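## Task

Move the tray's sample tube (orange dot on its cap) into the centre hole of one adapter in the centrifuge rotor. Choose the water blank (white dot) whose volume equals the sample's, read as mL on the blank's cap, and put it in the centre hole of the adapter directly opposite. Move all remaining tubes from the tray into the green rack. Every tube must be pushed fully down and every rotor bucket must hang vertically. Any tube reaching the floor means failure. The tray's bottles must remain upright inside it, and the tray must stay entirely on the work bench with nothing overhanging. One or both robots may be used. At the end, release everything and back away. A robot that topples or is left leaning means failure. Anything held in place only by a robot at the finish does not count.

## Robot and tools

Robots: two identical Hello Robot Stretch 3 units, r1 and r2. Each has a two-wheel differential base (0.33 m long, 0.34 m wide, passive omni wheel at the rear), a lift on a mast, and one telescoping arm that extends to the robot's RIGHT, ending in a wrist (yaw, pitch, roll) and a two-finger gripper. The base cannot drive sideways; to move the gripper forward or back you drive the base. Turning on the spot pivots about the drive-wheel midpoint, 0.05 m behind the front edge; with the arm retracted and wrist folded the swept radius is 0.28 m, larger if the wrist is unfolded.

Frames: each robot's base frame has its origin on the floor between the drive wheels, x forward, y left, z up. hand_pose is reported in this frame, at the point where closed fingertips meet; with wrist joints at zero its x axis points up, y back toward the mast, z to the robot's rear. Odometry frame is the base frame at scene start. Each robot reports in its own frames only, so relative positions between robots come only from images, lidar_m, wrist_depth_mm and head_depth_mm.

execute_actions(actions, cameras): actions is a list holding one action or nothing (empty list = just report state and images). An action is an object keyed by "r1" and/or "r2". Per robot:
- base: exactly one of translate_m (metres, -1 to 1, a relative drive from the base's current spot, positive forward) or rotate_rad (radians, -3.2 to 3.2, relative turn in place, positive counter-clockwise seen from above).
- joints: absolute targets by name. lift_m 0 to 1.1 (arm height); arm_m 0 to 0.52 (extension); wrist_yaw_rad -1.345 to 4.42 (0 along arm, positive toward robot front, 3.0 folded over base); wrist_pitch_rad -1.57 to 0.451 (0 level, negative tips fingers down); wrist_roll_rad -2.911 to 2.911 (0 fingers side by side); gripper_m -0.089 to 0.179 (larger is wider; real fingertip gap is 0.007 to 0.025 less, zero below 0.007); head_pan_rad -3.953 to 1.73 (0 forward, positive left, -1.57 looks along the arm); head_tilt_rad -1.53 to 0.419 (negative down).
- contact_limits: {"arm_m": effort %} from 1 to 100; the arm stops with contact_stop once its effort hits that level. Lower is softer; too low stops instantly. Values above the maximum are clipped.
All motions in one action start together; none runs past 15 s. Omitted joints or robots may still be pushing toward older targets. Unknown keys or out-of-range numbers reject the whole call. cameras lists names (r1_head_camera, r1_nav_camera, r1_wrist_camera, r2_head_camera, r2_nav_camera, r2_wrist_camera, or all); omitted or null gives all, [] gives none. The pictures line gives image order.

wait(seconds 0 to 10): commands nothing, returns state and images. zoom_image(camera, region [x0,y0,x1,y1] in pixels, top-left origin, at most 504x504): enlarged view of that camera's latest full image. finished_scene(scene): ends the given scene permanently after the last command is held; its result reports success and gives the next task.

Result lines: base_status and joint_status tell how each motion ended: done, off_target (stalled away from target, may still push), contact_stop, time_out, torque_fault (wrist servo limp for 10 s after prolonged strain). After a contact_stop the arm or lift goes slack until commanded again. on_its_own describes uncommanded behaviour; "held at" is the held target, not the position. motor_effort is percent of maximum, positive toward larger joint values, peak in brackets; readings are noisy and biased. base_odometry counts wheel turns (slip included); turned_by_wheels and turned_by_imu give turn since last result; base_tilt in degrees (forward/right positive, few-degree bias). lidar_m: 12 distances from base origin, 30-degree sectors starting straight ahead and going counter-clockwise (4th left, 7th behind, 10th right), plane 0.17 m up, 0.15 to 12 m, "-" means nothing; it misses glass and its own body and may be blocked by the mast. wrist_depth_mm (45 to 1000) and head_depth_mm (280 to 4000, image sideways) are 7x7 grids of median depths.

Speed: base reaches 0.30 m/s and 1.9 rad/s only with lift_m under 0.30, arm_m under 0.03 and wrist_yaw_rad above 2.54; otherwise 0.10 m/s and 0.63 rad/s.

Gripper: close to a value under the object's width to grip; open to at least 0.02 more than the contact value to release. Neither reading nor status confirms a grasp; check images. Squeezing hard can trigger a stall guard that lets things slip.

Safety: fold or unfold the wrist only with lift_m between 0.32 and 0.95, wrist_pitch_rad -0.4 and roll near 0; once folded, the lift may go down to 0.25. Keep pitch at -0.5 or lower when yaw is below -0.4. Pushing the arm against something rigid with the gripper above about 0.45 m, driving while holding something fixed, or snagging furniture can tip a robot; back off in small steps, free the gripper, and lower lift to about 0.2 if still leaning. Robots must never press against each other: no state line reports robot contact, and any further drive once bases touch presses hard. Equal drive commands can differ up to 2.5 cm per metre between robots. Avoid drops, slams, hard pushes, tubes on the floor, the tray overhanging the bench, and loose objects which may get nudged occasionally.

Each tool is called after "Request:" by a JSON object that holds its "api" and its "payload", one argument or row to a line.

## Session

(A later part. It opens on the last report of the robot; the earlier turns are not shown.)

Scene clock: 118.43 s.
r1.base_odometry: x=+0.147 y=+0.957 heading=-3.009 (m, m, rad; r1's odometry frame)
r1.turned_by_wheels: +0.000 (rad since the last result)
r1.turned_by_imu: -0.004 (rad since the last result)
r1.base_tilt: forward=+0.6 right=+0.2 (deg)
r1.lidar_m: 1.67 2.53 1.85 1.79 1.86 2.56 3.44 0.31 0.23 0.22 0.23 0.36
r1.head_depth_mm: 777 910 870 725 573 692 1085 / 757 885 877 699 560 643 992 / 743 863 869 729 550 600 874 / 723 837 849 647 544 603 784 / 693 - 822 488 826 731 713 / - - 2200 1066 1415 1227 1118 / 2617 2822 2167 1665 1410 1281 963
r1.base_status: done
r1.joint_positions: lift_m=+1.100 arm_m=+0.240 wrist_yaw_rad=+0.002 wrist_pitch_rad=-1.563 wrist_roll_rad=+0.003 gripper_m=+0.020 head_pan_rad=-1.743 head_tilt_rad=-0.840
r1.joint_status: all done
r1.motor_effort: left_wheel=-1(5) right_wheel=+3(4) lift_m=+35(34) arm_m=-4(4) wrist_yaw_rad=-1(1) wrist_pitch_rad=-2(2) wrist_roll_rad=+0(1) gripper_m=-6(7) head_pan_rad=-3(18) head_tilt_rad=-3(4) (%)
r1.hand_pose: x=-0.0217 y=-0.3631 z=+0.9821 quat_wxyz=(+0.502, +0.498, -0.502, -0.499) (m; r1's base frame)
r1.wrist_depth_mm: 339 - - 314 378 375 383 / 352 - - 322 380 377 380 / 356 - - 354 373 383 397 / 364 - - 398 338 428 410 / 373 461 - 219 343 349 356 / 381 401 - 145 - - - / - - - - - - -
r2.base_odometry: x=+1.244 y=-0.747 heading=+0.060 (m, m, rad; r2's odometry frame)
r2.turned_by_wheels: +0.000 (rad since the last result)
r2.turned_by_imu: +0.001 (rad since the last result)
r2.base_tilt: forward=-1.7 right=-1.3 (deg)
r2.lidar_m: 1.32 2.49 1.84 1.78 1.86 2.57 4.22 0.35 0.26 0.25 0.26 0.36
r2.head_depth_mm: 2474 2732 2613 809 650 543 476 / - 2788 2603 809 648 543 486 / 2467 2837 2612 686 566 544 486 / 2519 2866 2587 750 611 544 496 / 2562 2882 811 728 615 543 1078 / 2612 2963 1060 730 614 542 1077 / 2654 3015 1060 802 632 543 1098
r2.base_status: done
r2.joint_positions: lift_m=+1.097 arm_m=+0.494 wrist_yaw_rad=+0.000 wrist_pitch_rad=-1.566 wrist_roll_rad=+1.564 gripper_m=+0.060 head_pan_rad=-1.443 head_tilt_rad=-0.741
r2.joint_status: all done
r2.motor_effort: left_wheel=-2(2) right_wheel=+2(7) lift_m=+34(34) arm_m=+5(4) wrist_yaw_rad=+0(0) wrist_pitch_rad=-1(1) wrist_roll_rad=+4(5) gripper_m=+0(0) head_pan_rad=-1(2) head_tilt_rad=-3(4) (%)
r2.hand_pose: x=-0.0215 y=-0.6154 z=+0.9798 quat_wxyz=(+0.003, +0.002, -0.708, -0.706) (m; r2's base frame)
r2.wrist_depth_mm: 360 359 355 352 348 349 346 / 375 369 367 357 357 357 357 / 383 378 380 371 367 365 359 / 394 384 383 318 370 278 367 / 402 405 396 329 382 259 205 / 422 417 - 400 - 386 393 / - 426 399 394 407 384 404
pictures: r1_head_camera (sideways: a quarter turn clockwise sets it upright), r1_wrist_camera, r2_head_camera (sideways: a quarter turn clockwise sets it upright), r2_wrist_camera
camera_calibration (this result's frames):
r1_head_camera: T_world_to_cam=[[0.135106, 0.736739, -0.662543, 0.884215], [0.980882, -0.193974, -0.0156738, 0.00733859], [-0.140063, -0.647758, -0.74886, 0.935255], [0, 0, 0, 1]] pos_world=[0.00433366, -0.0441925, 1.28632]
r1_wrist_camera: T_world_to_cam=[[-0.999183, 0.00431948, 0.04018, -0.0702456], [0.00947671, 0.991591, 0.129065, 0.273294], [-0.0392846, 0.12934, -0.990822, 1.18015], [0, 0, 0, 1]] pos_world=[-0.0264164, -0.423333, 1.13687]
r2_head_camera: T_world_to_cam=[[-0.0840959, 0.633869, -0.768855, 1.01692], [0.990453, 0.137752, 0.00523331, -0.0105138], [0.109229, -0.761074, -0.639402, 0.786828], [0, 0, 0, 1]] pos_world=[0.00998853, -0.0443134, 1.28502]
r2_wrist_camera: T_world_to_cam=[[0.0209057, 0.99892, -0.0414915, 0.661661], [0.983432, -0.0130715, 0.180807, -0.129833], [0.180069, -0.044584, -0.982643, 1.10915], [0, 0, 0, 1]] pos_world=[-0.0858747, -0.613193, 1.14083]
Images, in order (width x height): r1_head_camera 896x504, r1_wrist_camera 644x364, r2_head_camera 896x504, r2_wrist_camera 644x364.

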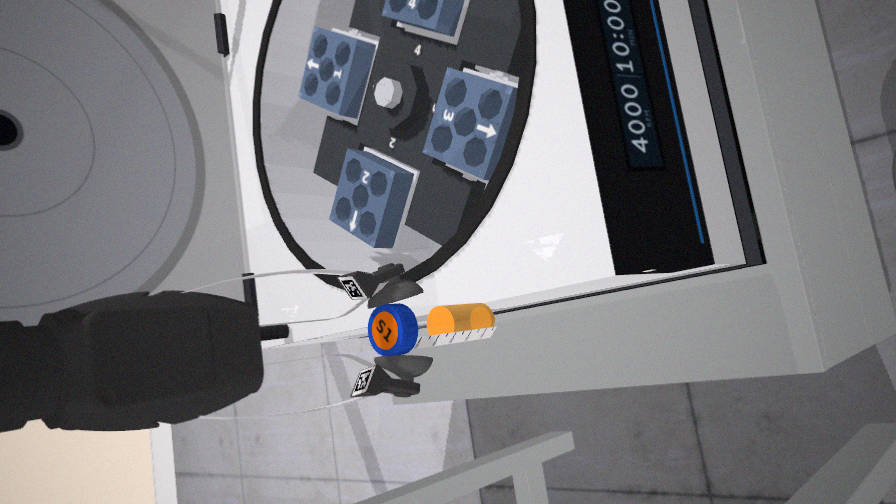

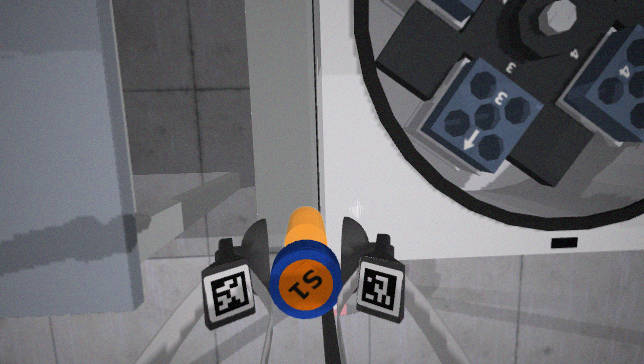

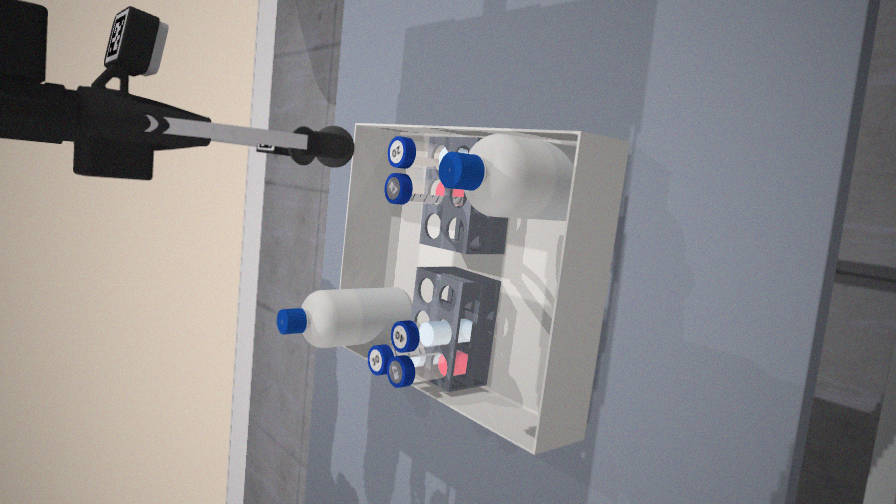

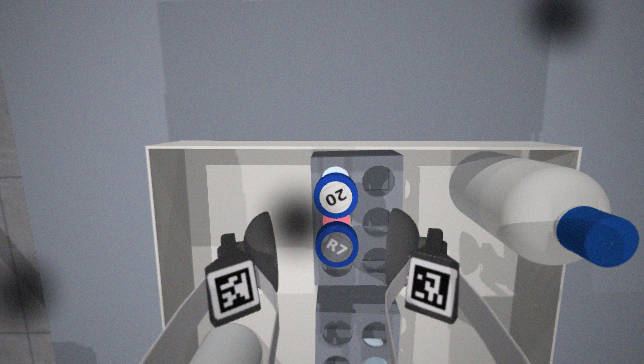

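Request:
{"api": "execute_actions", "payload": {
  "actions": [
    {"r1":{"base":{"translate_m":-0.17},"joints":{"arm_m":0.46,"head_pan_rad":-1.5,"head_tilt_rad":-0.75}},"r2":{"base":{"translate_m":-0.007},"joints":{"lift_m":1.015}}}
  ],
  "cameras": ["r1_head_camera","r1_wrist_camera","r2_head_camera","r2_wrist_camera"]
}}

Scene clock: 127.93 s.
r1.base_odometry: x=+0.316 y=+0.980 heading=-3.009 (m, m, rad; r1's odometry frame)
r1.turned_by_wheels: +0.000 (rad since the last result)
r1.turned_by_imu: -0.001 (rad since the last result)
r1.base_tilt: forward=+0.5 right=+0.2 (deg)
r1.lidar_m: 1.85 2.52 1.85 1.79 1.86 2.55 3.28 0.31 0.23 0.22 0.23 0.31
r1.head_depth_mm: 680 774 863 787 658 518 603 / 681 778 871 788 660 518 609 / - 795 868 776 631 517 613 / 679 793 851 787 591 519 621 / 690 798 872 734 583 524 624 / 2681 2999 2458 1906 874 531 651 / 2648 2982 2291 1297 1491 1312 676
r1.base_status: done
r1.joint_positions: lift_m=+1.100 arm_m=+0.460 wrist_yaw_rad=+0.002 wrist_pitch_rad=-1.563 wrist_roll_rad=+0.003 gripper_m=+0.020 head_pan_rad=-1.507 head_tilt_rad=-0.754
r1.joint_status: all done
r1.motor_effort: left_wheel=-2(7) right_wheel=+2(5) lift_m=+34(34) arm_m=+3(3) wrist_yaw_rad=-1(1) wrist_pitch_rad=-2(2) wrist_roll_rad=+0(1) gripper_m=-7(7) head_pan_rad=+3(21) head_tilt_rad=+1(10) (%)
r1.hand_pose: x=-0.0217 y=-0.5825 z=+0.9821 quat_wxyz=(+0.502, +0.498, -0.502, -0.499) (m; r1's base frame)
r1.wrist_depth_mm: - 657 307 307 362 318 318 / - - 315 478 389 374 329 / - - 325 361 386 404 340 / - - 385 396 398 408 362 / - - 359 218 403 416 365 / - 886 - 145 422 412 367 / 567 - 350 416 460 411 371
r2.base_odometry: x=+1.237 y=-0.748 heading=+0.060 (m, m, rad; r2's odometry frame)
r2.turned_by_wheels: +0.000 (rad since the last result)
r2.turned_by_imu: +0.001 (rad since the last result)
r2.base_tilt: forward=-1.7 right=-1.4 (deg)
r2.lidar_m: 1.32 2.50 1.84 1.78 1.86 2.56 4.21 0.35 0.26 0.25 0.26 0.36
r2.head_depth_mm: - 2710 2601 807 650 543 476 / - - 2604 808 651 545 486 / 2503 2759 2606 551 568 543 485 / 2506 2900 2592 749 603 543 496 / 2583 2921 822 734 615 543 1073 / 2600 2950 1060 730 614 542 1074 / 2654 3043 1061 802 629 541 1096
r2.base_status: done
r2.joint_positions: lift_m=+1.015 arm_m=+0.494 wrist_yaw_rad=+0.000 wrist_pitch_rad=-1.566 wrist_roll_rad=+1.564 gripper_m=+0.060 head_pan_rad=-1.443 head_tilt_rad=-0.741
r2.joint_status: all done
r2.motor_effort: left_wheel=-1(5) right_wheel=+1(4) lift_m=+19(29) arm_m=+5(4) wrist_yaw_rad=-1(1) wrist_pitch_rad=-1(1) wrist_roll_rad=+4(4) gripper_m=+0(0) head_pan_rad=-2(2) head_tilt_rad=-3(3) (%)
r2.hand_pose: x=-0.0215 y=-0.6154 z=+0.8978 quat_wxyz=(+0.003, +0.002, -0.708, -0.706) (m; r2's base frame)
r2.wrist_depth_mm: 282 281 278 274 274 271 269 / 289 288 285 281 279 279 272 / 300 296 295 293 287 287 285 / 306 269 299 250 256 252 215 / 316 292 313 180 298 253 174 / 326 293 - 197 - 308 166 / 338 291 330 287 309 320 272
pictures: r1_head_camera (sideways: a quarter turn clockwise sets it upright), r1_wrist_camera, r2_head_camera (sideways: a quarter turn clockwise sets it upright), r2_wrist_camera
camera_calibration (this result's frames):
r1_head_camera: T_world_to_cam=[[-0.0370585, 0.688907, -0.723901, 0.965224], [0.99913, 0.0394078, -0.0136454, 0.0045881], [0.0191269, -0.723777, -0.689769, 0.857433], [0, 0, 0, 1]] pos_world=[0.0147856, -0.0445405, 1.29022]
r1_wrist_camera: T_world_to_cam=[[-0.999183, 0.00434894, 0.0401801, -0.06928], [0.00950623, 0.99159, 0.129071, 0.490877], [-0.0392808, 0.129348, -0.990821, 1.20853], [0, 0, 0, 1]] pos_world=[-0.0264176, -0.642768, 1.13687]
r2_head_camera: T_world_to_cam=[[-0.0840958, 0.633869, -0.768855, 1.01692], [0.990453, 0.137752, 0.00523331, -0.0105138], [0.109228, -0.761075, -0.639402, 0.786828], [0, 0, 0, 1]] pos_world=[0.00998851, -0.0443134, 1.28502]
r2_wrist_camera: T_world_to_cam=[[0.0209062, 0.99892, -0.0414914, 0.658258], [0.983432, -0.013072, 0.180807, -0.114998], [0.180069, -0.044584, -0.982643, 1.02853], [0, 0, 0, 1]] pos_world=[-0.0858747, -0.613195, 1.05878]
Images, in order (width x height): r1_head_camera 896x504, r1_wrist_camera 644x364, r2_head_camera 896x504, r2_wrist_camera 644x364.

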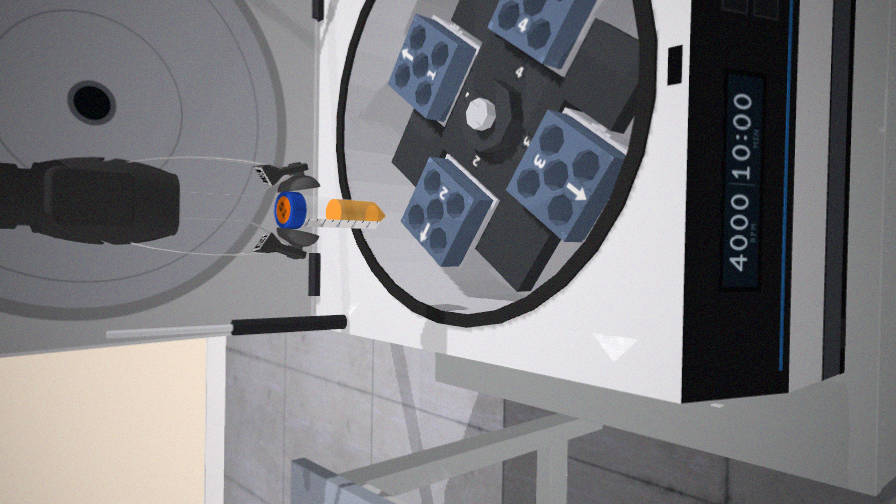

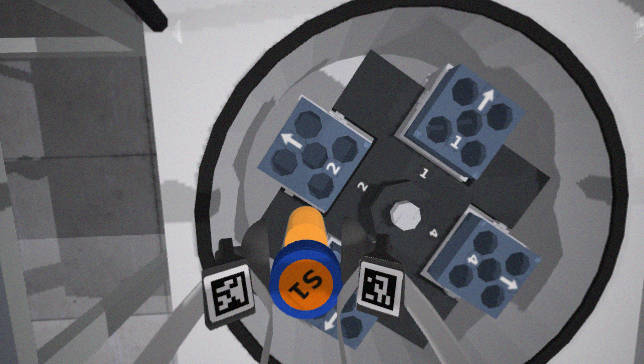

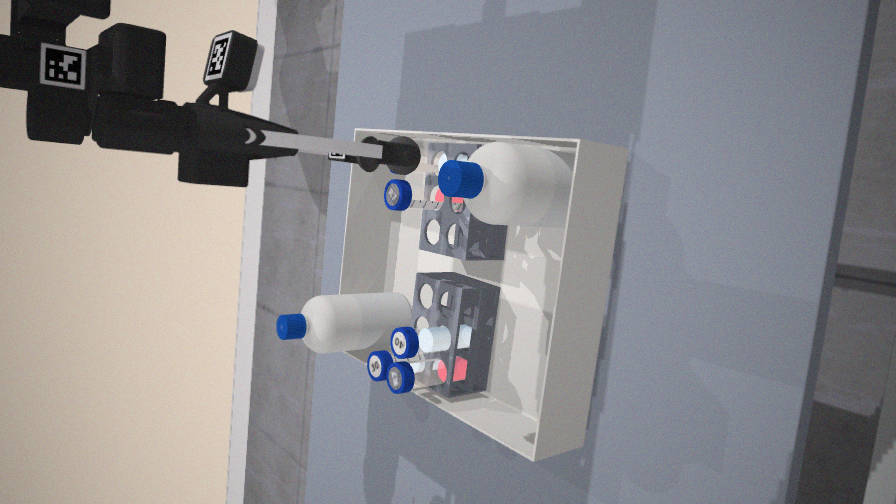

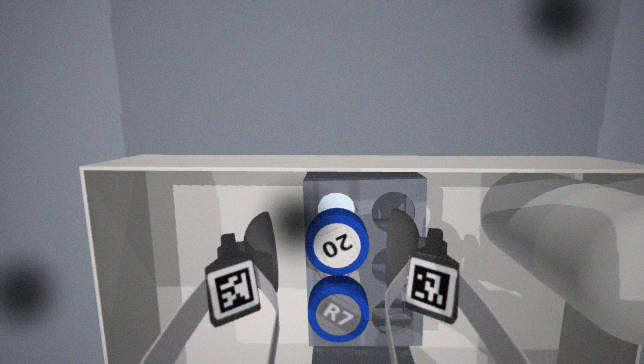

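Request:
{"api": "execute_actions", "payload": {
  "actions": [
    {"r1":{"base":{"translate_m":-0.011},"joints":{"arm_m":0.506,"lift_m":1.0}},"r2":{"joints":{"lift_m":0.989,"arm_m":0.489}}}
  ],
  "cameras": ["r1_wrist_camera","r2_wrist_camera"]
}}

Request:
{"api": "execute_actions", "payload": {
  "actions": [
    {"r1":{"joints":{"lift_m":0.965}},"r2":{"joints":{"gripper_m":0.02}}}
  ],
  "cameras": ["r1_head_camera","r1_wrist_camera","r2_wrist_camera"]
}}

Scene clock: 137.30 s.
r1.base_odometry: x=+0.327 y=+0.981 heading=-3.009 (m, m, rad; r1's odometry frame)
r1.turned_by_wheels: +0.000 (rad since the last result)
r1.turned_by_imu: -0.001 (rad since the last result)
r1.base_tilt: forward=+0.6 right=+0.3 (deg)
r1.lidar_m: 1.86 2.53 1.86 1.79 1.85 2.55 3.26 0.31 0.23 0.22 0.23 0.31
r1.head_depth_mm: - 791 862 789 658 517 604 / 706 776 871 786 659 517 610 / - 781 872 780 638 518 615 / 687 781 872 770 632 519 619 / 688 784 871 757 583 522 625 / 2686 2973 2490 1920 829 528 650 / 2648 2947 2377 1331 1470 1286 663
r1.base_status: done
r1.joint_positions: lift_m=+1.000 arm_m=+0.506 wrist_yaw_rad=+0.002 wrist_pitch_rad=-1.563 wrist_roll_rad=+0.003 gripper_m=+0.020 head_pan_rad=-1.507 head_tilt_rad=-0.754
r1.joint_status: all done
r1.motor_effort: left_wheel=-2(6) right_wheel=+2(6) lift_m=+23(30) arm_m=+4(4) wrist_yaw_rad=-1(1) wrist_pitch_rad=-2(2) wrist_roll_rad=+0(1) gripper_m=-6(6) head_pan_rad=+2(3) head_tilt_rad=+0(1) (%)
r1.hand_pose: x=-0.0217 y=-0.6285 z=+0.8825 quat_wxyz=(+0.502, +0.498, -0.502, -0.499) (m; r1's base frame)
r1.wrist_depth_mm: 205 210 212 212 229 224 222 / 952 215 217 308 353 308 246 / 985 219 240 397 292 274 285 / - 223 298 289 297 278 306 / - 228 319 219 302 308 313 / - 234 - 144 287 315 330 / - 240 323 313 318 308 315
r2.base_odometry: x=+1.237 y=-0.748 heading=+0.060 (m, m, rad; r2's odometry frame)
r2.turned_by_wheels: +0.000 (rad since the last result)
r2.turned_by_imu: +0.001 (rad since the last result)
r2.base_tilt: forward=-1.7 right=-1.2 (deg)
r2.lidar_m: 1.32 2.49 1.84 1.78 1.85 2.56 4.21 0.35 0.26 0.25 0.26 0.36
r2.head_depth_mm: 2339 2800 2623 809 650 544 476 / 2383 - 1019 806 649 543 486 / 2490 2795 2596 548 568 544 486 / 2530 2891 2600 750 602 542 496 / 2570 2913 818 734 613 543 1080 / 2607 2950 1061 730 615 542 1077 / 2622 3018 1061 803 629 542 1094
r2.base_status: not commanded
r2.joint_positions: lift_m=+0.989 arm_m=+0.489 wrist_yaw_rad=+0.000 wrist_pitch_rad=-1.566 wrist_roll_rad=+1.564 gripper_m=+0.060 head_pan_rad=-1.443 head_tilt_rad=-0.741
r2.joint_status: all done
r2.motor_effort: left_wheel=-1(2) right_wheel=+2(1) lift_m=+19(21) arm_m=-6(5) wrist_yaw_rad=+0(0) wrist_pitch_rad=-1(1) wrist_roll_rad=+4(4) gripper_m=+0(0) head_pan_rad=-2(2) head_tilt_rad=-4(3) (%)
r2.hand_pose: x=-0.0215 y=-0.6111 z=+0.8717 quat_wxyz=(+0.003, +0.002, -0.708, -0.706) (m; r2's base frame)
r2.wrist_depth_mm: 261 256 255 250 250 248 247 / 266 263 261 256 256 256 250 / 274 269 266 265 264 262 258 / 255 261 273 213 226 256 209 / 236 281 282 164 269 243 168 / 296 290 - 158 - 283 158 / 304 279 298 162 255 291 252
pictures: r1_wrist_camera, r2_wrist_camera
camera_calibration (this result's frames):
r1_wrist_camera: T_world_to_cam=[[-0.999183, 0.00434104, 0.0401812, -0.0650864], [0.00950644, 0.991564, 0.129271, 0.549103], [-0.0392811, 0.129547, -0.990795, 1.11595], [0, 0, 0, 1]] pos_world=[-0.0264176, -0.688756, 1.03731]
r2_wrist_camera: T_world_to_cam=[[0.0209058, 0.99892, -0.0414917, 0.652869], [0.983432, -0.0130716, 0.180807, -0.110239], [0.180069, -0.0445841, -0.982643, 1.00316], [0, 0, 0, 1]] pos_world=[-0.0858747, -0.608879, 1.03277]
Images, in order (width x height): r1_wrist_camera 644x364, r2_wrist_camera 644x364.

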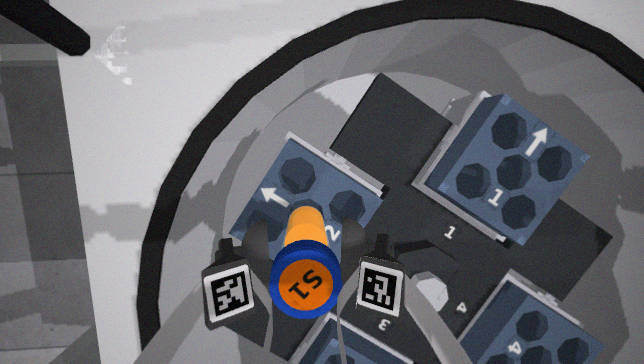

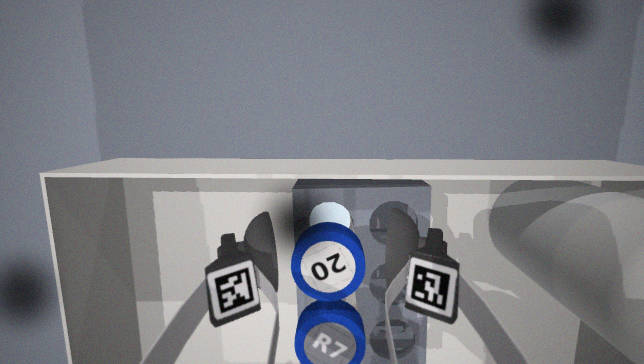

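Scene clock: 138.43 s.
r1.base_odometry: x=+0.327 y=+0.981 heading=-3.009 (m, m, rad; r1's odometry frame)
r1.turned_by_wheels: +0.000 (rad since the last result)
r1.turned_by_imu: +0.000 (rad since the last result)
r1.base_tilt: forward=+0.5 right=+0.2 (deg)
r1.lidar_m: 1.85 2.53 1.85 1.79 1.86 2.55 3.25 0.31 0.23 0.22 0.23 0.31
r1.head_depth_mm: 668 - 863 787 658 518 606 / 654 795 874 784 659 517 610 / - 799 880 775 634 517 615 / 687 784 868 771 630 520 620 / 689 781 874 754 581 523 624 / 2643 2947 2462 1929 832 527 651 / 2671 2972 2372 1327 1460 1283 661
r1.base_status: not commanded
r1.joint_positions: lift_m=+0.965 arm_m=+0.506 wrist_yaw_rad=+0.002 wrist_pitch_rad=-1.563 wrist_roll_rad=+0.003 gripper_m=+0.020 head_pan_rad=-1.507 head_tilt_rad=-0.754
r1.joint_status: all done
r1.motor_effort: left_wheel=-2(2) right_wheel=+2(2) lift_m=+23(21) arm_m=+3(2) wrist_yaw_rad=-1(1) wrist_pitch_rad=-2(2) wrist_roll_rad=+0(0) gripper_m=-6(7) head_pan_rad=+3(3) head_tilt_rad=+2(2) (%)
r1.hand_pose: x=-0.0217 y=-0.6285 z=+0.8475 quat_wxyz=(+0.502, +0.498, -0.502, -0.499) (m; r1's base frame)
r1.wrist_depth_mm: 177 177 180 179 229 225 198 / 180 182 182 310 322 298 247 / 184 186 241 364 255 246 256 / 189 189 272 249 262 244 244 / 193 193 297 220 267 271 276 / - 200 - 145 253 275 283 / - 201 274 276 280 279 289
r2.base_odometry: x=+1.237 y=-0.748 heading=+0.060 (m, m, rad; r2's odometry frame)
r2.turned_by_wheels: +0.000 (rad since the last result)
r2.turned_by_imu: +0.000 (rad since the last result)
r2.base_tilt: forward=-1.6 right=-1.4 (deg)
r2.lidar_m: 1.33 2.49 1.84 1.78 1.85 2.57 4.22 0.35 0.26 0.25 0.26 0.36
r2.head_depth_mm: 2345 2758 2608 805 650 543 476 / 2388 - 1017 808 650 544 486 / 2501 2782 2594 548 568 544 487 / 2552 2877 2592 750 601 543 497 / 2573 2908 820 734 615 543 1077 / 2609 2968 1063 728 615 543 1074 / 2650 3024 1060 802 630 541 1096
r2.base_status: not commanded
r2.joint_positions: lift_m=+0.989 arm_m=+0.489 wrist_yaw_rad=+0.000 wrist_pitch_rad=-1.566 wrist_roll_rad=+1.564 gripper_m=+0.020 head_pan_rad=-1.443 head_tilt_rad=-0.741
r2.joint_status: all done
r2.motor_effort: left_wheel=-1(1) right_wheel=+2(3) lift_m=+18(18) arm_m=-6(6) wrist_yaw_rad=+1(0) wrist_pitch_rad=-1(1) wrist_roll_rad=+4(4) gripper_m=-7(81) head_pan_rad=-1(2) head_tilt_rad=-3(3) (%)
r2.hand_pose: x=-0.0215 y=-0.6111 z=+0.8717 quat_wxyz=(+0.003, +0.002, -0.708, -0.706) (m; r2's base frame)
r2.wrist_depth_mm: 260 256 253 253 249 246 247 / 266 264 262 258 255 254 250 / 273 271 268 266 265 261 259 / 255 263 272 212 225 256 209 / 235 282 278 161 269 241 169 / 296 287 292 155 - 283 158 / 303 297 301 162 264 289 254
pictures: r1_head_camera (sideways: a quarter turn clockwise sets it upright), r1_wrist_camera, r2_wrist_camera
camera_calibration (this result's frames):
r1_head_camera: T_world_to_cam=[[-0.0370657, 0.688877, -0.72393, 0.965262], [0.99913, 0.0394204, -0.0136444, 0.00458679], [0.0191383, -0.723806, -0.689739, 0.857394], [0, 0, 0, 1]] pos_world=[0.0147862, -0.0445409, 1.29022]
r1_wrist_camera: T_world_to_cam=[[-0.999183, 0.00434117, 0.0401812, -0.0636804], [0.00950657, 0.991564, 0.129271, 0.553627], [-0.0392811, 0.129547, -0.990795, 1.08128], [0, 0, 0, 1]] pos_world=[-0.0264176, -0.688756, 1.00232]
r2_wrist_camera: T_world_to_cam=[[0.0209061, 0.99892, -0.0414915, 0.652868], [0.983432, -0.0130718, 0.180807, -0.110239], [0.180069, -0.0445841, -0.982643, 1.00316], [0, 0, 0, 1]] pos_world=[-0.0858747, -0.608879, 1.03277]
Images, in order (width x height): r1_head_camera 896x504, r1_wrist_camera 644x364, r2_wrist_camera 644x364.

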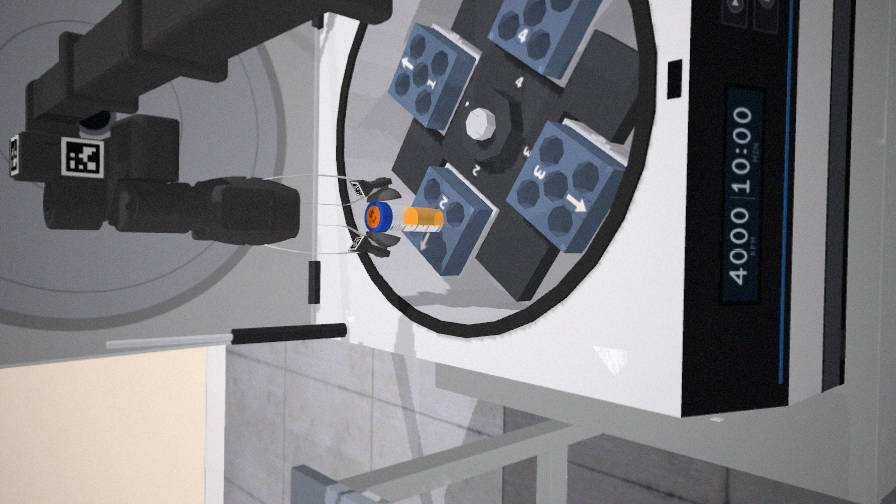

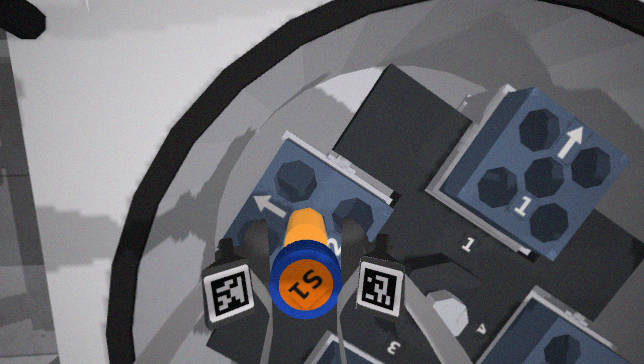

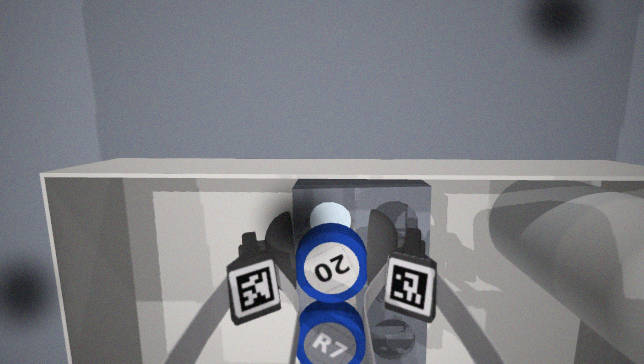

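Request:
{"api": "execute_actions", "payload": {
  "actions": [
    {"r1":{"joints":{"lift_m":0.912}},"r2":{"joints":{"lift_m":1.097}}}
  ],
  "cameras": ["r2_head_camera","r2_wrist_camera"]
}}

Request:
{"api": "execute_actions", "payload": {
  "actions": [
    {"r1":{"joints":{"gripper_m":0.06}}}
  ],
  "cameras": ["r1_head_camera","r1_wrist_camera"]
}}

Scene clock: 144.10 s.
r1.base_odometry: x=+0.327 y=+0.981 heading=-3.009 (m, m, rad; r1's odometry frame)
r1.turned_by_wheels: +0.000 (rad since the last result)
r1.turned_by_imu: -0.001 (rad since the last result)
r1.base_tilt: forward=+0.5 right=+0.2 (deg)
r1.lidar_m: 1.86 2.53 1.86 1.79 1.85 2.55 3.26 0.31 0.23 0.22 0.23 0.31
r1.head_depth_mm: 680 757 - 777 650 517 603 / 671 - 874 785 658 519 609 / 674 - 874 775 637 518 615 / 687 784 865 770 629 519 618 / 687 782 872 756 581 522 624 / 2651 2943 2460 1915 833 529 653 / 2668 2958 2372 1327 1474 1283 665
r1.base_status: not commanded
r1.joint_positions: lift_m=+0.912 arm_m=+0.506 wrist_yaw_rad=+0.002 wrist_pitch_rad=-1.563 wrist_roll_rad=+0.003 gripper_m=+0.020 head_pan_rad=-1.507 head_tilt_rad=-0.754
r1.joint_status: all done
r1.motor_effort: left_wheel=-2(2) right_wheel=+2(2) lift_m=+23(23) arm_m=+4(3) wrist_yaw_rad=-1(1) wrist_pitch_rad=-3(2) wrist_roll_rad=+0(0) gripper_m=-6(6) head_pan_rad=+3(2) head_tilt_rad=+2(1) (%)
r1.hand_pose: x=-0.0217 y=-0.6285 z=+0.7945 quat_wxyz=(+0.502, +0.498, -0.502, -0.499) (m; r1's base frame)
r1.wrist_depth_mm: 128 128 127 160 220 224 195 / 130 131 149 308 200 279 207 / 134 131 229 312 203 205 184 / 136 145 257 204 207 207 186 / 137 178 209 180 212 215 189 / 139 199 - 144 216 218 223 / 142 193 218 208 222 203 230
r2.base_odometry: x=+1.237 y=-0.748 heading=+0.060 (m, m, rad; r2's odometry frame)
r2.turned_by_wheels: +0.000 (rad since the last result)
r2.turned_by_imu: +0.001 (rad since the last result)
r2.base_tilt: forward=-1.7 right=-1.3 (deg)
r2.lidar_m: 1.32 2.50 1.84 1.78 1.85 2.56 4.23 0.35 0.26 0.25 0.26 0.36
r2.head_depth_mm: 2477 2758 2610 809 651 544 476 / - 2815 2618 807 649 543 487 / 2466 2825 2615 669 568 543 485 / 2527 2859 2614 750 602 543 496 / 2560 2935 818 734 614 542 1081 / 2602 2941 1057 729 614 543 1076 / 2652 3001 1059 804 632 541 1095
r2.base_status: not commanded
r2.joint_positions: lift_m=+1.097 arm_m=+0.489 wrist_yaw_rad=+0.000 wrist_pitch_rad=-1.566 wrist_roll_rad=+1.564 gripper_m=+0.020 head_pan_rad=-1.443 head_tilt_rad=-0.741
r2.joint_status: all done
r2.motor_effort: left_wheel=-1(1) right_wheel=+2(2) lift_m=+34(35) arm_m=-7(6) wrist_yaw_rad=+1(1) wrist_pitch_rad=-1(1) wrist_roll_rad=+4(4) gripper_m=-7(7) head_pan_rad=-2(1) head_tilt_rad=-5(4) (%)
r2.hand_pose: x=-0.0215 y=-0.6111 z=+0.9790 quat_wxyz=(+0.003, +0.002, -0.708, -0.706) (m; r2's base frame)
r2.wrist_depth_mm: 359 357 354 351 350 346 342 / 371 366 362 360 355 354 352 / 379 380 375 368 366 362 358 / 391 385 384 345 374 286 370 / 406 400 397 161 380 250 219 / 424 406 408 156 - 391 396 / - 430 407 383 407 378 409
pictures: r2_head_camera (sideways: a quarter turn clockwise sets it upright), r2_wrist_camera
camera_calibration (this result's frames):
r2_head_camera: T_world_to_cam=[[-0.0840959, 0.633869, -0.768855, 1.01692], [0.990453, 0.137752, 0.00523331, -0.0105138], [0.109228, -0.761074, -0.639402, 0.786828], [0, 0, 0, 1]] pos_world=[0.00998852, -0.0443134, 1.28502]
r2_wrist_camera: T_world_to_cam=[[0.0209064, 0.99892, -0.0414917, 0.657317], [0.983432, -0.0130722, 0.180807, -0.129627], [0.180069, -0.0445842, -0.982643, 1.10853], [0, 0, 0, 1]] pos_world=[-0.0858747, -0.608878, 1.14]
Images, in order (width x height): r2_head_camera 896x504, r2_wrist_camera 644x364.

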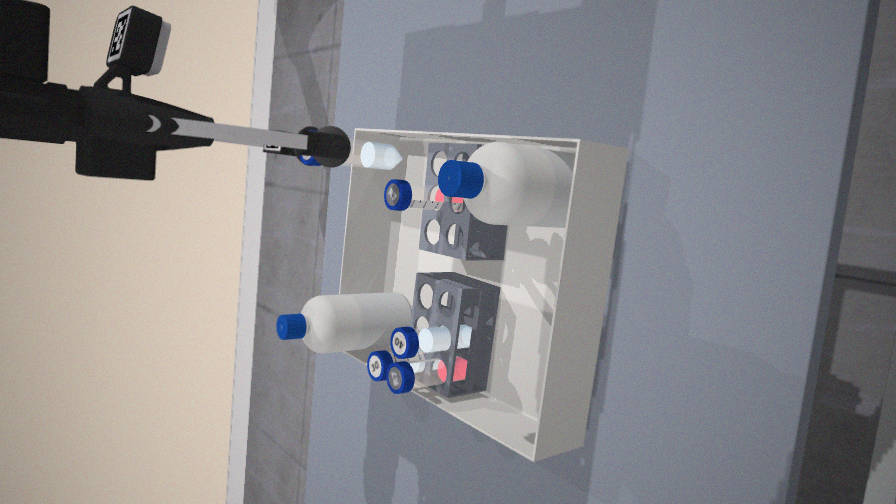

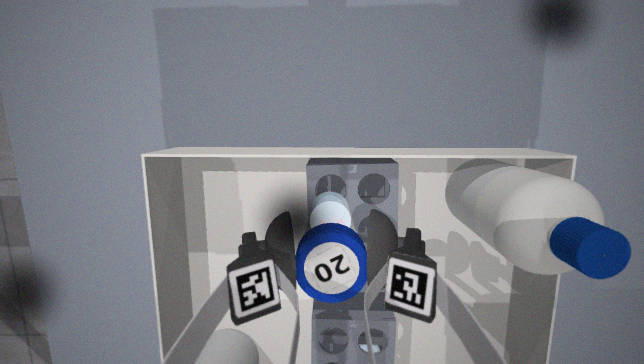

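Scene clock: 144.97 s.
r1.base_odometry: x=+0.327 y=+0.981 heading=-3.009 (m, m, rad; r1's odometry frame)
r1.turned_by_wheels: +0.000 (rad since the last result)
r1.turned_by_imu: +0.000 (rad since the last result)
r1.base_tilt: forward=+0.5 right=+0.2 (deg)
r1.lidar_m: 1.86 2.52 1.85 1.79 1.86 2.55 3.27 0.31 0.23 0.22 0.23 0.31
r1.head_depth_mm: 682 760 - 779 649 517 604 / 674 - 873 786 658 516 608 / 673 - 871 779 632 518 614 / 685 785 864 767 632 520 620 / 685 785 870 755 582 522 626 / 2665 2938 2479 1931 834 528 649 / 2667 3006 2337 1317 1451 1279 663
r1.base_status: not commanded
r1.joint_positions: lift_m=+0.912 arm_m=+0.506 wrist_yaw_rad=+0.002 wrist_pitch_rad=-1.563 wrist_roll_rad=+0.003 gripper_m=+0.060 head_pan_rad=-1.507 head_tilt_rad=-0.754
r1.joint_status: all done
r1.motor_effort: left_wheel=-2(2) right_wheel=+2(3) lift_m=+22(23) arm_m=+3(3) wrist_yaw_rad=-2(1) wrist_pitch_rad=-2(2) wrist_roll_rad=+0(0) gripper_m=+1(80) head_pan_rad=+3(3) head_tilt_rad=+1(2) (%)
r1.hand_pose: x=-0.0217 y=-0.6284 z=+0.7945 quat_wxyz=(+0.502, +0.498, -0.502, -0.499) (m; r1's base frame)
r1.wrist_depth_mm: 128 129 127 162 221 224 196 / 130 131 150 309 199 279 207 / 133 132 231 313 203 204 184 / 136 146 257 206 207 206 187 / 137 178 181 180 212 215 189 / 139 195 186 155 217 219 222 / 143 190 218 202 219 204 230
r2.base_odometry: x=+1.237 y=-0.748 heading=+0.060 (m, m, rad; r2's odometry frame)
r2.turned_by_wheels: +0.000 (rad since the last result)
r2.turned_by_imu: +0.000 (rad since the last result)
r2.base_tilt: forward=-1.6 right=-1.3 (deg)
r2.lidar_m: 1.33 2.49 1.84 1.78 1.85 2.56 4.22 0.35 0.26 0.25 0.26 0.36
r2.head_depth_mm: 2452 2788 2615 809 650 543 476 / - 2798 2604 807 650 543 486 / 2480 2847 2612 669 568 543 486 / 2533 2870 2614 749 601 543 496 / 2582 2923 819 733 615 544 1073 / 2634 2954 1058 730 614 542 1074 / 2644 2995 1062 803 630 541 1097
r2.base_status: not commanded
r2.joint_positions: lift_m=+1.097 arm_m=+0.489 wrist_yaw_rad=+0.000 wrist_pitch_rad=-1.566 wrist_roll_rad=+1.564 gripper_m=+0.020 head_pan_rad=-1.443 head_tilt_rad=-0.741
r2.joint_status: not commanded
r2.motor_effort: left_wheel=-1(2) right_wheel=+1(3) lift_m=+34(33) arm_m=-6(6) wrist_yaw_rad=+1(1) wrist_pitch_rad=-1(1) wrist_roll_rad=+4(4) gripper_m=-7(7) head_pan_rad=-1(2) head_tilt_rad=-3(3) (%)
r2.hand_pose: x=-0.0215 y=-0.6111 z=+0.9790 quat_wxyz=(+0.003, +0.002, -0.708, -0.706) (m; r2's base frame)
r2.wrist_depth_mm: 366 360 358 356 351 346 342 / 369 368 363 364 355 355 347 / 381 376 371 371 365 360 361 / 400 389 381 340 371 286 365 / 401 400 392 161 390 248 220 / 419 412 403 155 - 393 391 / - 429 411 379 406 377 411
pictures: r1_head_camera (sideways: a quarter turn clockwise sets it upright), r1_wrist_camera
camera_calibration (this result's frames):
r1_head_camera: T_world_to_cam=[[-0.0370657, 0.688877, -0.72393, 0.965262], [0.99913, 0.0394204, -0.0136444, 0.00458679], [0.0191383, -0.723806, -0.689738, 0.857394], [0, 0, 0, 1]] pos_world=[0.0147862, -0.0445409, 1.29022]
r1_wrist_camera: T_world_to_cam=[[-0.999183, 0.0043386, 0.0401816, -0.0615535], [0.00950646, 0.991556, 0.129331, 0.560407], [-0.0392812, 0.129607, -0.990787, 1.02882], [0, 0, 0, 1]] pos_world=[-0.0264176, -0.68875, 0.949333]
Images, in order (width x height): r1_head_camera 896x504, r1_wrist_camera 644x364.

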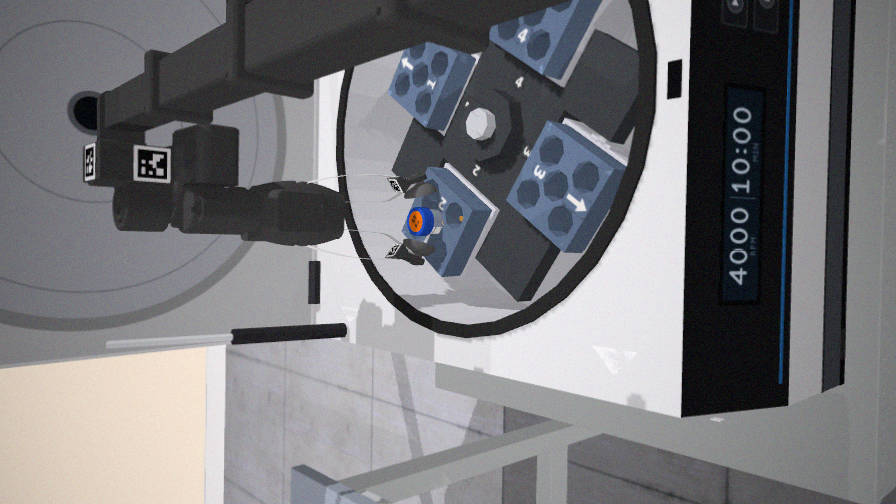

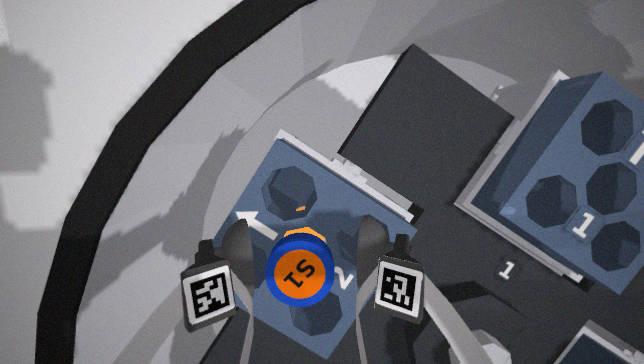

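Request:
{"api": "execute_actions", "payload": {
  "actions": [
    {"r1":{"joints":{"lift_m":1.1}},"r2":{"base":{"translate_m":-0.1}}}
  ],
  "cameras": []
}}

Request:
{"api": "execute_actions", "payload": {
  "actions": [
    {"r1":{"base":{"translate_m":0.5},"joints":{"arm_m":0.459}},"r2":{"base":{"translate_m":-0.294},"joints":{"arm_m":0.45,"wrist_roll_rad":0,"lift_m":1.097}}}
  ],
  "cameras": ["r2_head_camera","r2_wrist_camera"]
}}

Scene clock: 160.17 s.
r1.base_odometry: x=+0.327 y=+0.981 heading=-3.009 (m, m, rad; r1's odometry frame)
r1.turned_by_wheels: +0.000 (rad since the last result)
r1.turned_by_imu: -0.001 (rad since the last result)
r1.base_tilt: forward=+0.6 right=+0.3 (deg)
r1.lidar_m: 1.86 2.53 1.85 1.79 1.86 2.56 3.25 0.31 0.23 0.22 0.23 0.31
r1.head_depth_mm: 680 777 862 788 658 517 606 / 686 778 871 788 658 517 609 / 675 790 870 783 632 519 614 / 683 784 870 768 632 521 620 / 687 788 874 756 581 523 625 / 2647 2966 2455 1925 833 529 648 / 2639 2985 2357 1324 1454 1273 662
r1.base_status: not commanded
r1.joint_positions: lift_m=+1.100 arm_m=+0.506 wrist_yaw_rad=+0.002 wrist_pitch_rad=-1.563 wrist_roll_rad=+0.003 gripper_m=+0.060 head_pan_rad=-1.507 head_tilt_rad=-0.754
r1.joint_status: all done
r1.motor_effort: left_wheel=-2(2) right_wheel=+2(3) lift_m=+33(34) arm_m=+3(3) wrist_yaw_rad=-1(1) wrist_pitch_rad=-2(2) wrist_roll_rad=+0(0) gripper_m=+0(0) head_pan_rad=+4(3) head_tilt_rad=+2(3) (%)
r1.hand_pose: x=-0.0217 y=-0.6284 z=+0.9821 quat_wxyz=(+0.502, +0.498, -0.502, -0.499) (m; r1's base frame)
r1.wrist_depth_mm: 534 302 306 309 314 316 323 / - 315 311 315 409 326 328 / - - 319 392 391 384 337 / - - 366 369 402 407 346 / - - 386 403 408 417 359 / - - 410 410 417 421 372 / - 671 381 401 433 416 376
r2.base_odometry: x=+1.137 y=-0.754 heading=+0.060 (m, m, rad; r2's odometry frame)
r2.turned_by_wheels: +0.000 (rad since the last result)
r2.turned_by_imu: +0.002 (rad since the last result)
r2.base_tilt: forward=-1.7 right=-1.3 (deg)
r2.lidar_m: 1.33 2.49 1.84 1.78 1.85 2.57 4.11 0.35 0.26 0.25 0.26 0.36
r2.head_depth_mm: 2471 2762 2607 810 650 543 476 / - 2794 2616 807 650 543 486 / 2464 2841 2621 808 650 543 485 / 2539 2898 2627 728 600 542 497 / 2560 2910 1060 731 598 543 1078 / 2612 2972 836 735 615 542 1076 / 2675 3035 1059 734 614 541 1096
r2.base_status: done
r2.joint_positions: lift_m=+1.097 arm_m=+0.489 wrist_yaw_rad=+0.000 wrist_pitch_rad=-1.566 wrist_roll_rad=+1.564 gripper_m=+0.020 head_pan_rad=-1.443 head_tilt_rad=-0.741
r2.joint_status: not commanded
r2.motor_effort: left_wheel=-2(6) right_wheel=+3(4) lift_m=+34(33) arm_m=-5(6) wrist_yaw_rad=+0(1) wrist_pitch_rad=-1(1) wrist_roll_rad=+4(4) gripper_m=-7(7) head_pan_rad=-2(2) head_tilt_rad=-4(4) (%)
r2.hand_pose: x=-0.0215 y=-0.6111 z=+0.9790 quat_wxyz=(+0.003, +0.002, -0.708, -0.706) (m; r2's base frame)
r2.wrist_depth_mm: 362 358 356 350 349 348 345 / 374 369 366 360 358 353 349 / 381 377 375 373 367 363 362 / 393 390 380 385 380 370 370 / 407 397 393 161 389 380 381 / 426 416 403 154 - 311 390 / - 425 422 358 412 254 402
pictures: none
No camera images: the call's "cameras" was empty. Leave "cameras" out to get every camera's image.

Scene clock: 166.67 s.
r1.base_odometry: x=-0.169 y=+0.915 heading=-3.009 (m, m, rad; r1's odometry frame)
r1.turned_by_wheels: +0.000 (rad since the last result)
r1.turned_by_imu: -0.002 (rad since the last result)
r1.base_tilt: forward=+0.5 right=+0.3 (deg)
r1.lidar_m: 1.36 2.50 1.85 1.79 1.86 2.55 0.86 0.33 0.26 0.26 0.94 1.29
r1.head_depth_mm: 2629 2945 2463 1061 898 799 760 / 2665 2938 2481 1870 975 554 950 / - 3023 992 772 638 541 659 / 2603 2987 955 775 637 539 1122 / 2646 2957 987 776 636 540 1119 / 2669 2975 999 776 636 541 1117 / 2654 3023 992 778 635 541 1116
r1.base_status: done
r1.joint_positions: lift_m=+1.100 arm_m=+0.459 wrist_yaw_rad=+0.002 wrist_pitch_rad=-1.563 wrist_roll_rad=+0.003 gripper_m=+0.060 head_pan_rad=-1.507 head_tilt_rad=-0.754
r1.joint_status: all done
r1.motor_effort: left_wheel=-2(2) right_wheel=+2(9) lift_m=+33(34) arm_m=-4(5) wrist_yaw_rad=-1(1) wrist_pitch_rad=-2(2) wrist_roll_rad=+0(0) gripper_m=+0(0) head_pan_rad=+3(3) head_tilt_rad=+2(0) (%)
r1.hand_pose: x=-0.0217 y=-0.5820 z=+0.9821 quat_wxyz=(+0.502, +0.498, -0.502, -0.499) (m; r1's base frame)
r1.wrist_depth_mm: 340 344 347 353 566 521 361 / 346 349 356 362 575 531 364 / 355 361 366 368 593 539 369 / 364 366 372 377 601 535 373 / 372 374 377 390 611 552 368 / 380 386 397 395 621 550 374 / 392 397 404 407 653 521 379
r2.base_odometry: x=+0.844 y=-0.771 heading=+0.060 (m, m, rad; r2's odometry frame)
r2.turned_by_wheels: +0.000 (rad since the last result)
r2.turned_by_imu: +0.003 (rad since the last result)
r2.base_tilt: forward=-1.6 right=-1.3 (deg)
r2.lidar_m: 1.02 2.50 1.85 1.78 1.86 2.58 3.84 0.33 0.25 0.25 0.26 0.35
r2.head_depth_mm: 2478 2660 2625 809 651 543 477 / - 2887 2612 808 650 544 477 / 2488 2852 2616 749 650 543 486 / 2538 2863 2609 779 649 543 496 / 2565 2932 1059 807 649 542 496 / 2611 2948 1055 804 648 543 1077 / 2636 3036 1059 753 648 541 1097
r2.base_status: done
r2.joint_positions: lift_m=+1.097 arm_m=+0.450 wrist_yaw_rad=+0.000 wrist_pitch_rad=-1.566 wrist_roll_rad=+0.007 gripper_m=+0.020 head_pan_rad=-1.443 head_tilt_rad=-0.741
r2.joint_status: all done
r2.motor_effort: left_wheel=-2(5) right_wheel=+1(3) lift_m=+34(34) arm_m=-6(8) wrist_yaw_rad=+2(0) wrist_pitch_rad=-1(1) wrist_roll_rad=-5(5) gripper_m=-7(7) head_pan_rad=-2(2) head_tilt_rad=-4(3) (%)
r2.hand_pose: x=-0.0216 y=-0.5724 z=+0.9790 quat_wxyz=(+0.499, +0.497, -0.503, -0.501) (m; r2's base frame)
r2.wrist_depth_mm: 363 359 354 352 353 349 - / 368 370 368 361 363 362 - / 375 377 371 365 368 366 - / 388 386 380 352 382 380 - / 398 396 396 161 392 387 - / 409 410 409 155 - 399 - / 424 419 422 409 411 406 -
pictures: r2_head_camera (sideways: a quarter turn clockwise sets it upright), r2_wrist_camera
camera_calibration (this result's frames):
r2_head_camera: T_world_to_cam=[[-0.0840959, 0.633869, -0.768855, 1.01692], [0.990453, 0.137752, 0.00523331, -0.0105138], [0.109228, -0.761075, -0.639402, 0.786828], [0, 0, 0, 1]] pos_world=[0.00998852, -0.0443134, 1.28502]
r2_wrist_camera: T_world_to_cam=[[-0.998729, 0.0343346, -0.03691, 0.0399782], [0.0272519, 0.983711, 0.177678, 0.423894], [0.0424093, 0.176446, -0.983396, 1.23455], [0, 0, 0, 1]] pos_world=[-0.0239809, -0.636194, 1.14021]
Images, in order (width x height): r2_head_camera 896x504, r2_wrist_camera 644x364.

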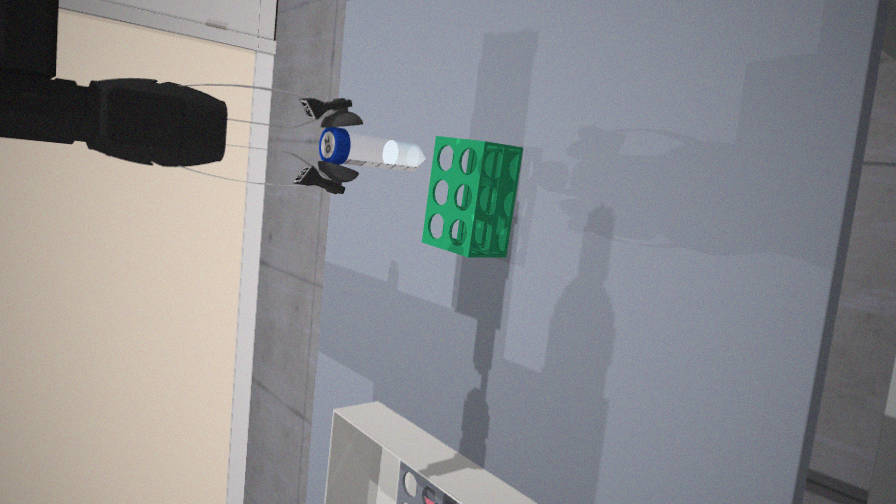

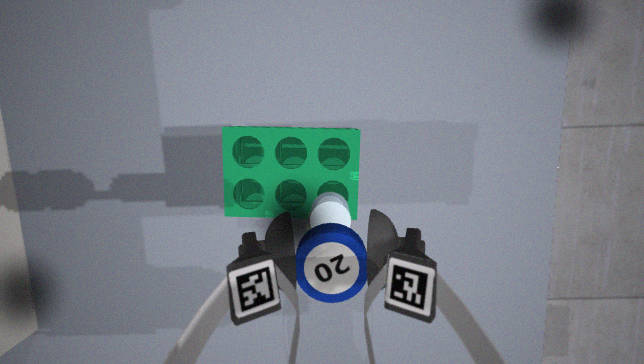

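Request:
{"api": "execute_actions", "payload": {
  "actions": [
    {"r1":{"base":{"translate_m":0.535},"joints":{"lift_m":1.1}},"r2":{"joints":{"arm_m":0.486,"lift_m":1.055}}}
  ],
  "cameras": ["r1_head_camera","r1_wrist_camera","r2_head_camera","r2_wrist_camera"]
}}

Scene clock: 177.83 s.
r1.base_odometry: x=-0.699 y=+0.845 heading=-3.009 (m, m, rad; r1's odometry frame)
r1.turned_by_wheels: +0.000 (rad since the last result)
r1.turned_by_imu: -0.002 (rad since the last result)
r1.base_tilt: forward=+0.5 right=+0.3 (deg)
r1.lidar_m: 4.49 2.50 1.86 1.79 1.86 2.54 0.87 0.65 0.94 0.91 0.94 0.84
r1.head_depth_mm: 2647 2950 991 776 639 541 1102 / 2632 2940 995 778 638 540 1123 / - 2989 957 751 622 540 1118 / 2632 2970 882 559 593 541 1116 / 2608 2954 909 727 607 541 1120 / 2619 2938 795 726 605 541 1119 / 2654 2973 993 724 606 541 1121
r1.base_status: done
r1.joint_positions: lift_m=+1.100 arm_m=+0.459 wrist_yaw_rad=+0.002 wrist_pitch_rad=-1.563 wrist_roll_rad=+0.003 gripper_m=+0.060 head_pan_rad=-1.507 head_tilt_rad=-0.754
r1.joint_status: all done
r1.motor_effort: left_wheel=-2(3) right_wheel=+2(9) lift_m=+34(30) arm_m=-4(4) wrist_yaw_rad=-1(1) wrist_pitch_rad=-2(2) wrist_roll_rad=+0(1) gripper_m=+0(1) head_pan_rad=+3(3) head_tilt_rad=+2(2) (%)
r1.hand_pose: x=-0.0217 y=-0.5820 z=+0.9821 quat_wxyz=(+0.502, +0.498, -0.502, -0.499) (m; r1's base frame)
r1.wrist_depth_mm: 244 341 347 349 359 360 363 / 305 349 360 358 367 374 378 / 327 354 361 361 377 377 385 / 304 326 313 315 383 388 391 / 299 377 378 385 392 397 405 / 346 383 384 345 399 410 416 / 342 375 347 274 412 419 428
r2.base_odometry: x=+0.844 y=-0.771 heading=+0.060 (m, m, rad; r2's odometry frame)
r2.turned_by_wheels: +0.000 (rad since the last result)
r2.turned_by_imu: +0.002 (rad since the last result)
r2.base_tilt: forward=-1.7 right=-1.3 (deg)
r2.lidar_m: 1.02 2.49 1.84 1.78 1.86 2.58 3.83 0.33 0.25 0.25 0.26 0.36
r2.head_depth_mm: 2390 2689 2585 808 650 543 476 / - 2809 2614 807 649 543 476 / 2495 2803 2600 747 650 543 486 / 2521 2864 2598 777 650 543 496 / 2557 2899 1063 804 649 542 496 / 2620 2968 1061 805 648 542 1076 / 2570 2954 1059 752 646 541 1095
r2.base_status: not commanded
r2.joint_positions: lift_m=+1.055 arm_m=+0.486 wrist_yaw_rad=+0.000 wrist_pitch_rad=-1.566 wrist_roll_rad=+0.007 gripper_m=+0.020 head_pan_rad=-1.443 head_tilt_rad=-0.741
r2.joint_status: all done
r2.motor_effort: left_wheel=-2(2) right_wheel=+2(2) lift_m=+19(29) arm_m=+4(5) wrist_yaw_rad=+0(0) wrist_pitch_rad=-1(1) wrist_roll_rad=-4(4) gripper_m=-7(7) head_pan_rad=-1(2) head_tilt_rad=-4(4) (%)
r2.hand_pose: x=-0.0216 y=-0.6076 z=+0.9377 quat_wxyz=(+0.499, +0.497, -0.502, -0.501) (m; r2's base frame)
r2.wrist_depth_mm: 321 316 314 312 310 309 316 / 331 329 323 322 319 316 - / 336 335 334 333 333 327 - / 348 346 337 308 341 334 - / 358 355 297 160 346 347 - / 366 364 360 155 - 354 - / 374 374 371 374 367 366 -
pictures: r1_head_camera (sideways: a quarter turn clockwise sets it upright), r1_wrist_camera, r2_head_camera (sideways: a quarter turn clockwise sets it upright), r2_wrist_camera
camera_calibration (this result's frames):
r1_head_camera: T_world_to_cam=[[-0.0370703, 0.688875, -0.723931, 0.965264], [0.999129, 0.0394272, -0.0136443, 0.00458672], [0.0191433, -0.723807, -0.689737, 0.857392], [0, 0, 0, 1]] pos_world=[0.0147865, -0.0445409, 1.29022]
r1_wrist_camera: T_world_to_cam=[[-0.999183, 0.00433808, 0.0401817, -0.069291], [0.00950657, 0.991554, 0.129346, 0.490076], [-0.0392812, 0.129623, -0.990785, 1.20861], [0, 0, 0, 1]] pos_world=[-0.0264176, -0.6423, 1.13687]
r2_head_camera: T_world_to_cam=[[-0.0840959, 0.633869, -0.768855, 1.01692], [0.990453, 0.137752, 0.00523331, -0.0105138], [0.109229, -0.761074, -0.639402, 0.786828], [0, 0, 0, 1]] pos_world=[0.00998853, -0.0443134, 1.28502]
r2_wrist_camera: T_world_to_cam=[[-0.998738, 0.0340727, -0.0369015, 0.0394996], [0.0269861, 0.983679, 0.177894, 0.465677], [0.0423606, 0.176674, -0.983357, 1.20032], [0, 0, 0, 1]] pos_world=[-0.0239634, -0.671488, 1.09896]
Images, in order (width x height): r1_head_camera 896x504, r1_wrist_camera 644x364, r2_head_camera 896x504, r2_wrist_camera 644x364.

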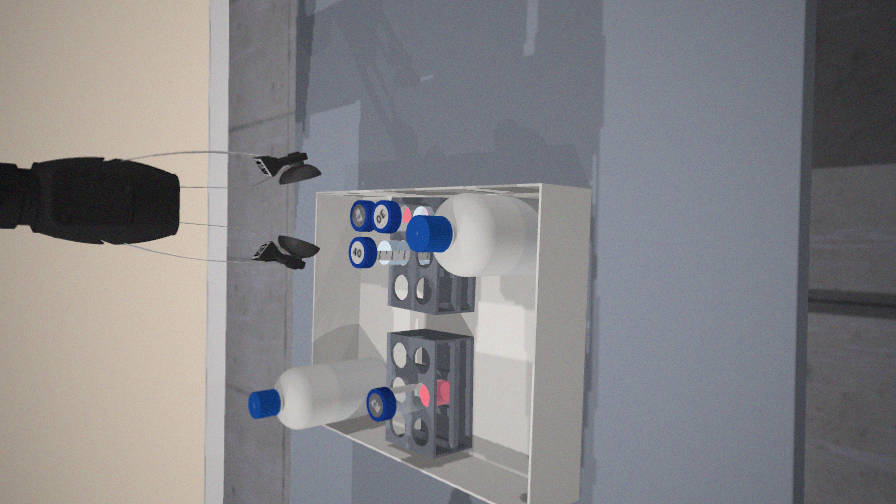

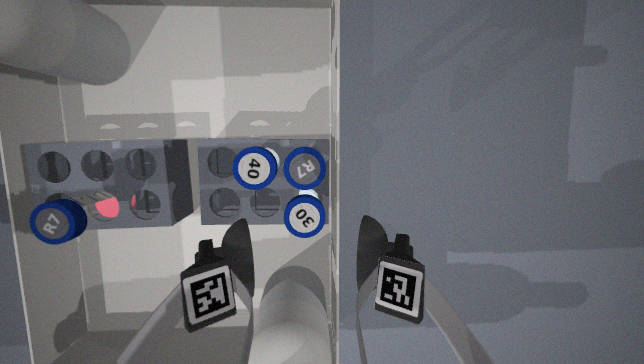

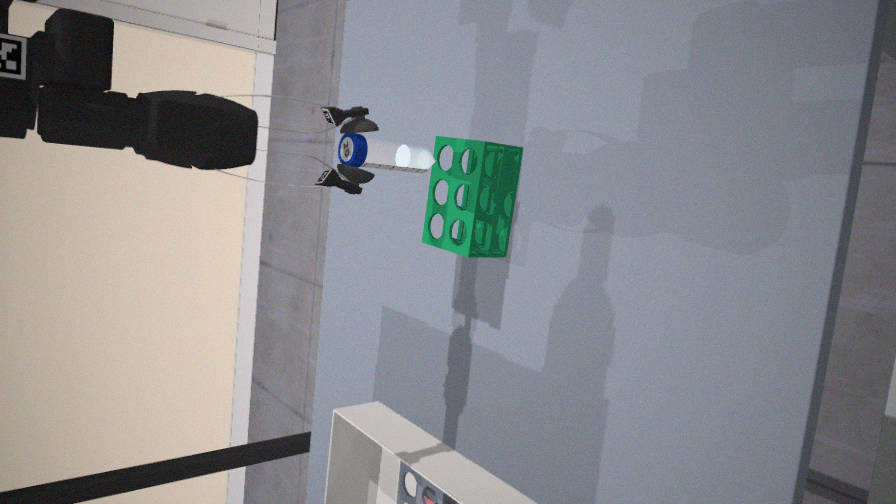

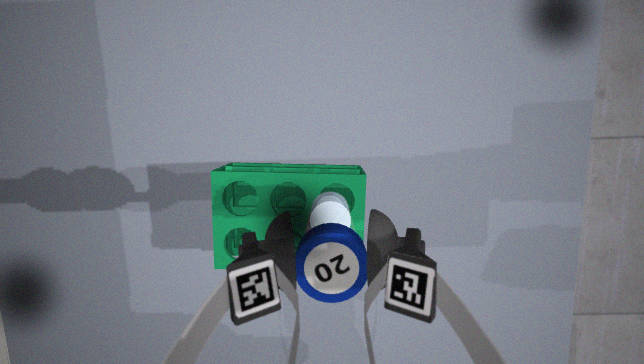

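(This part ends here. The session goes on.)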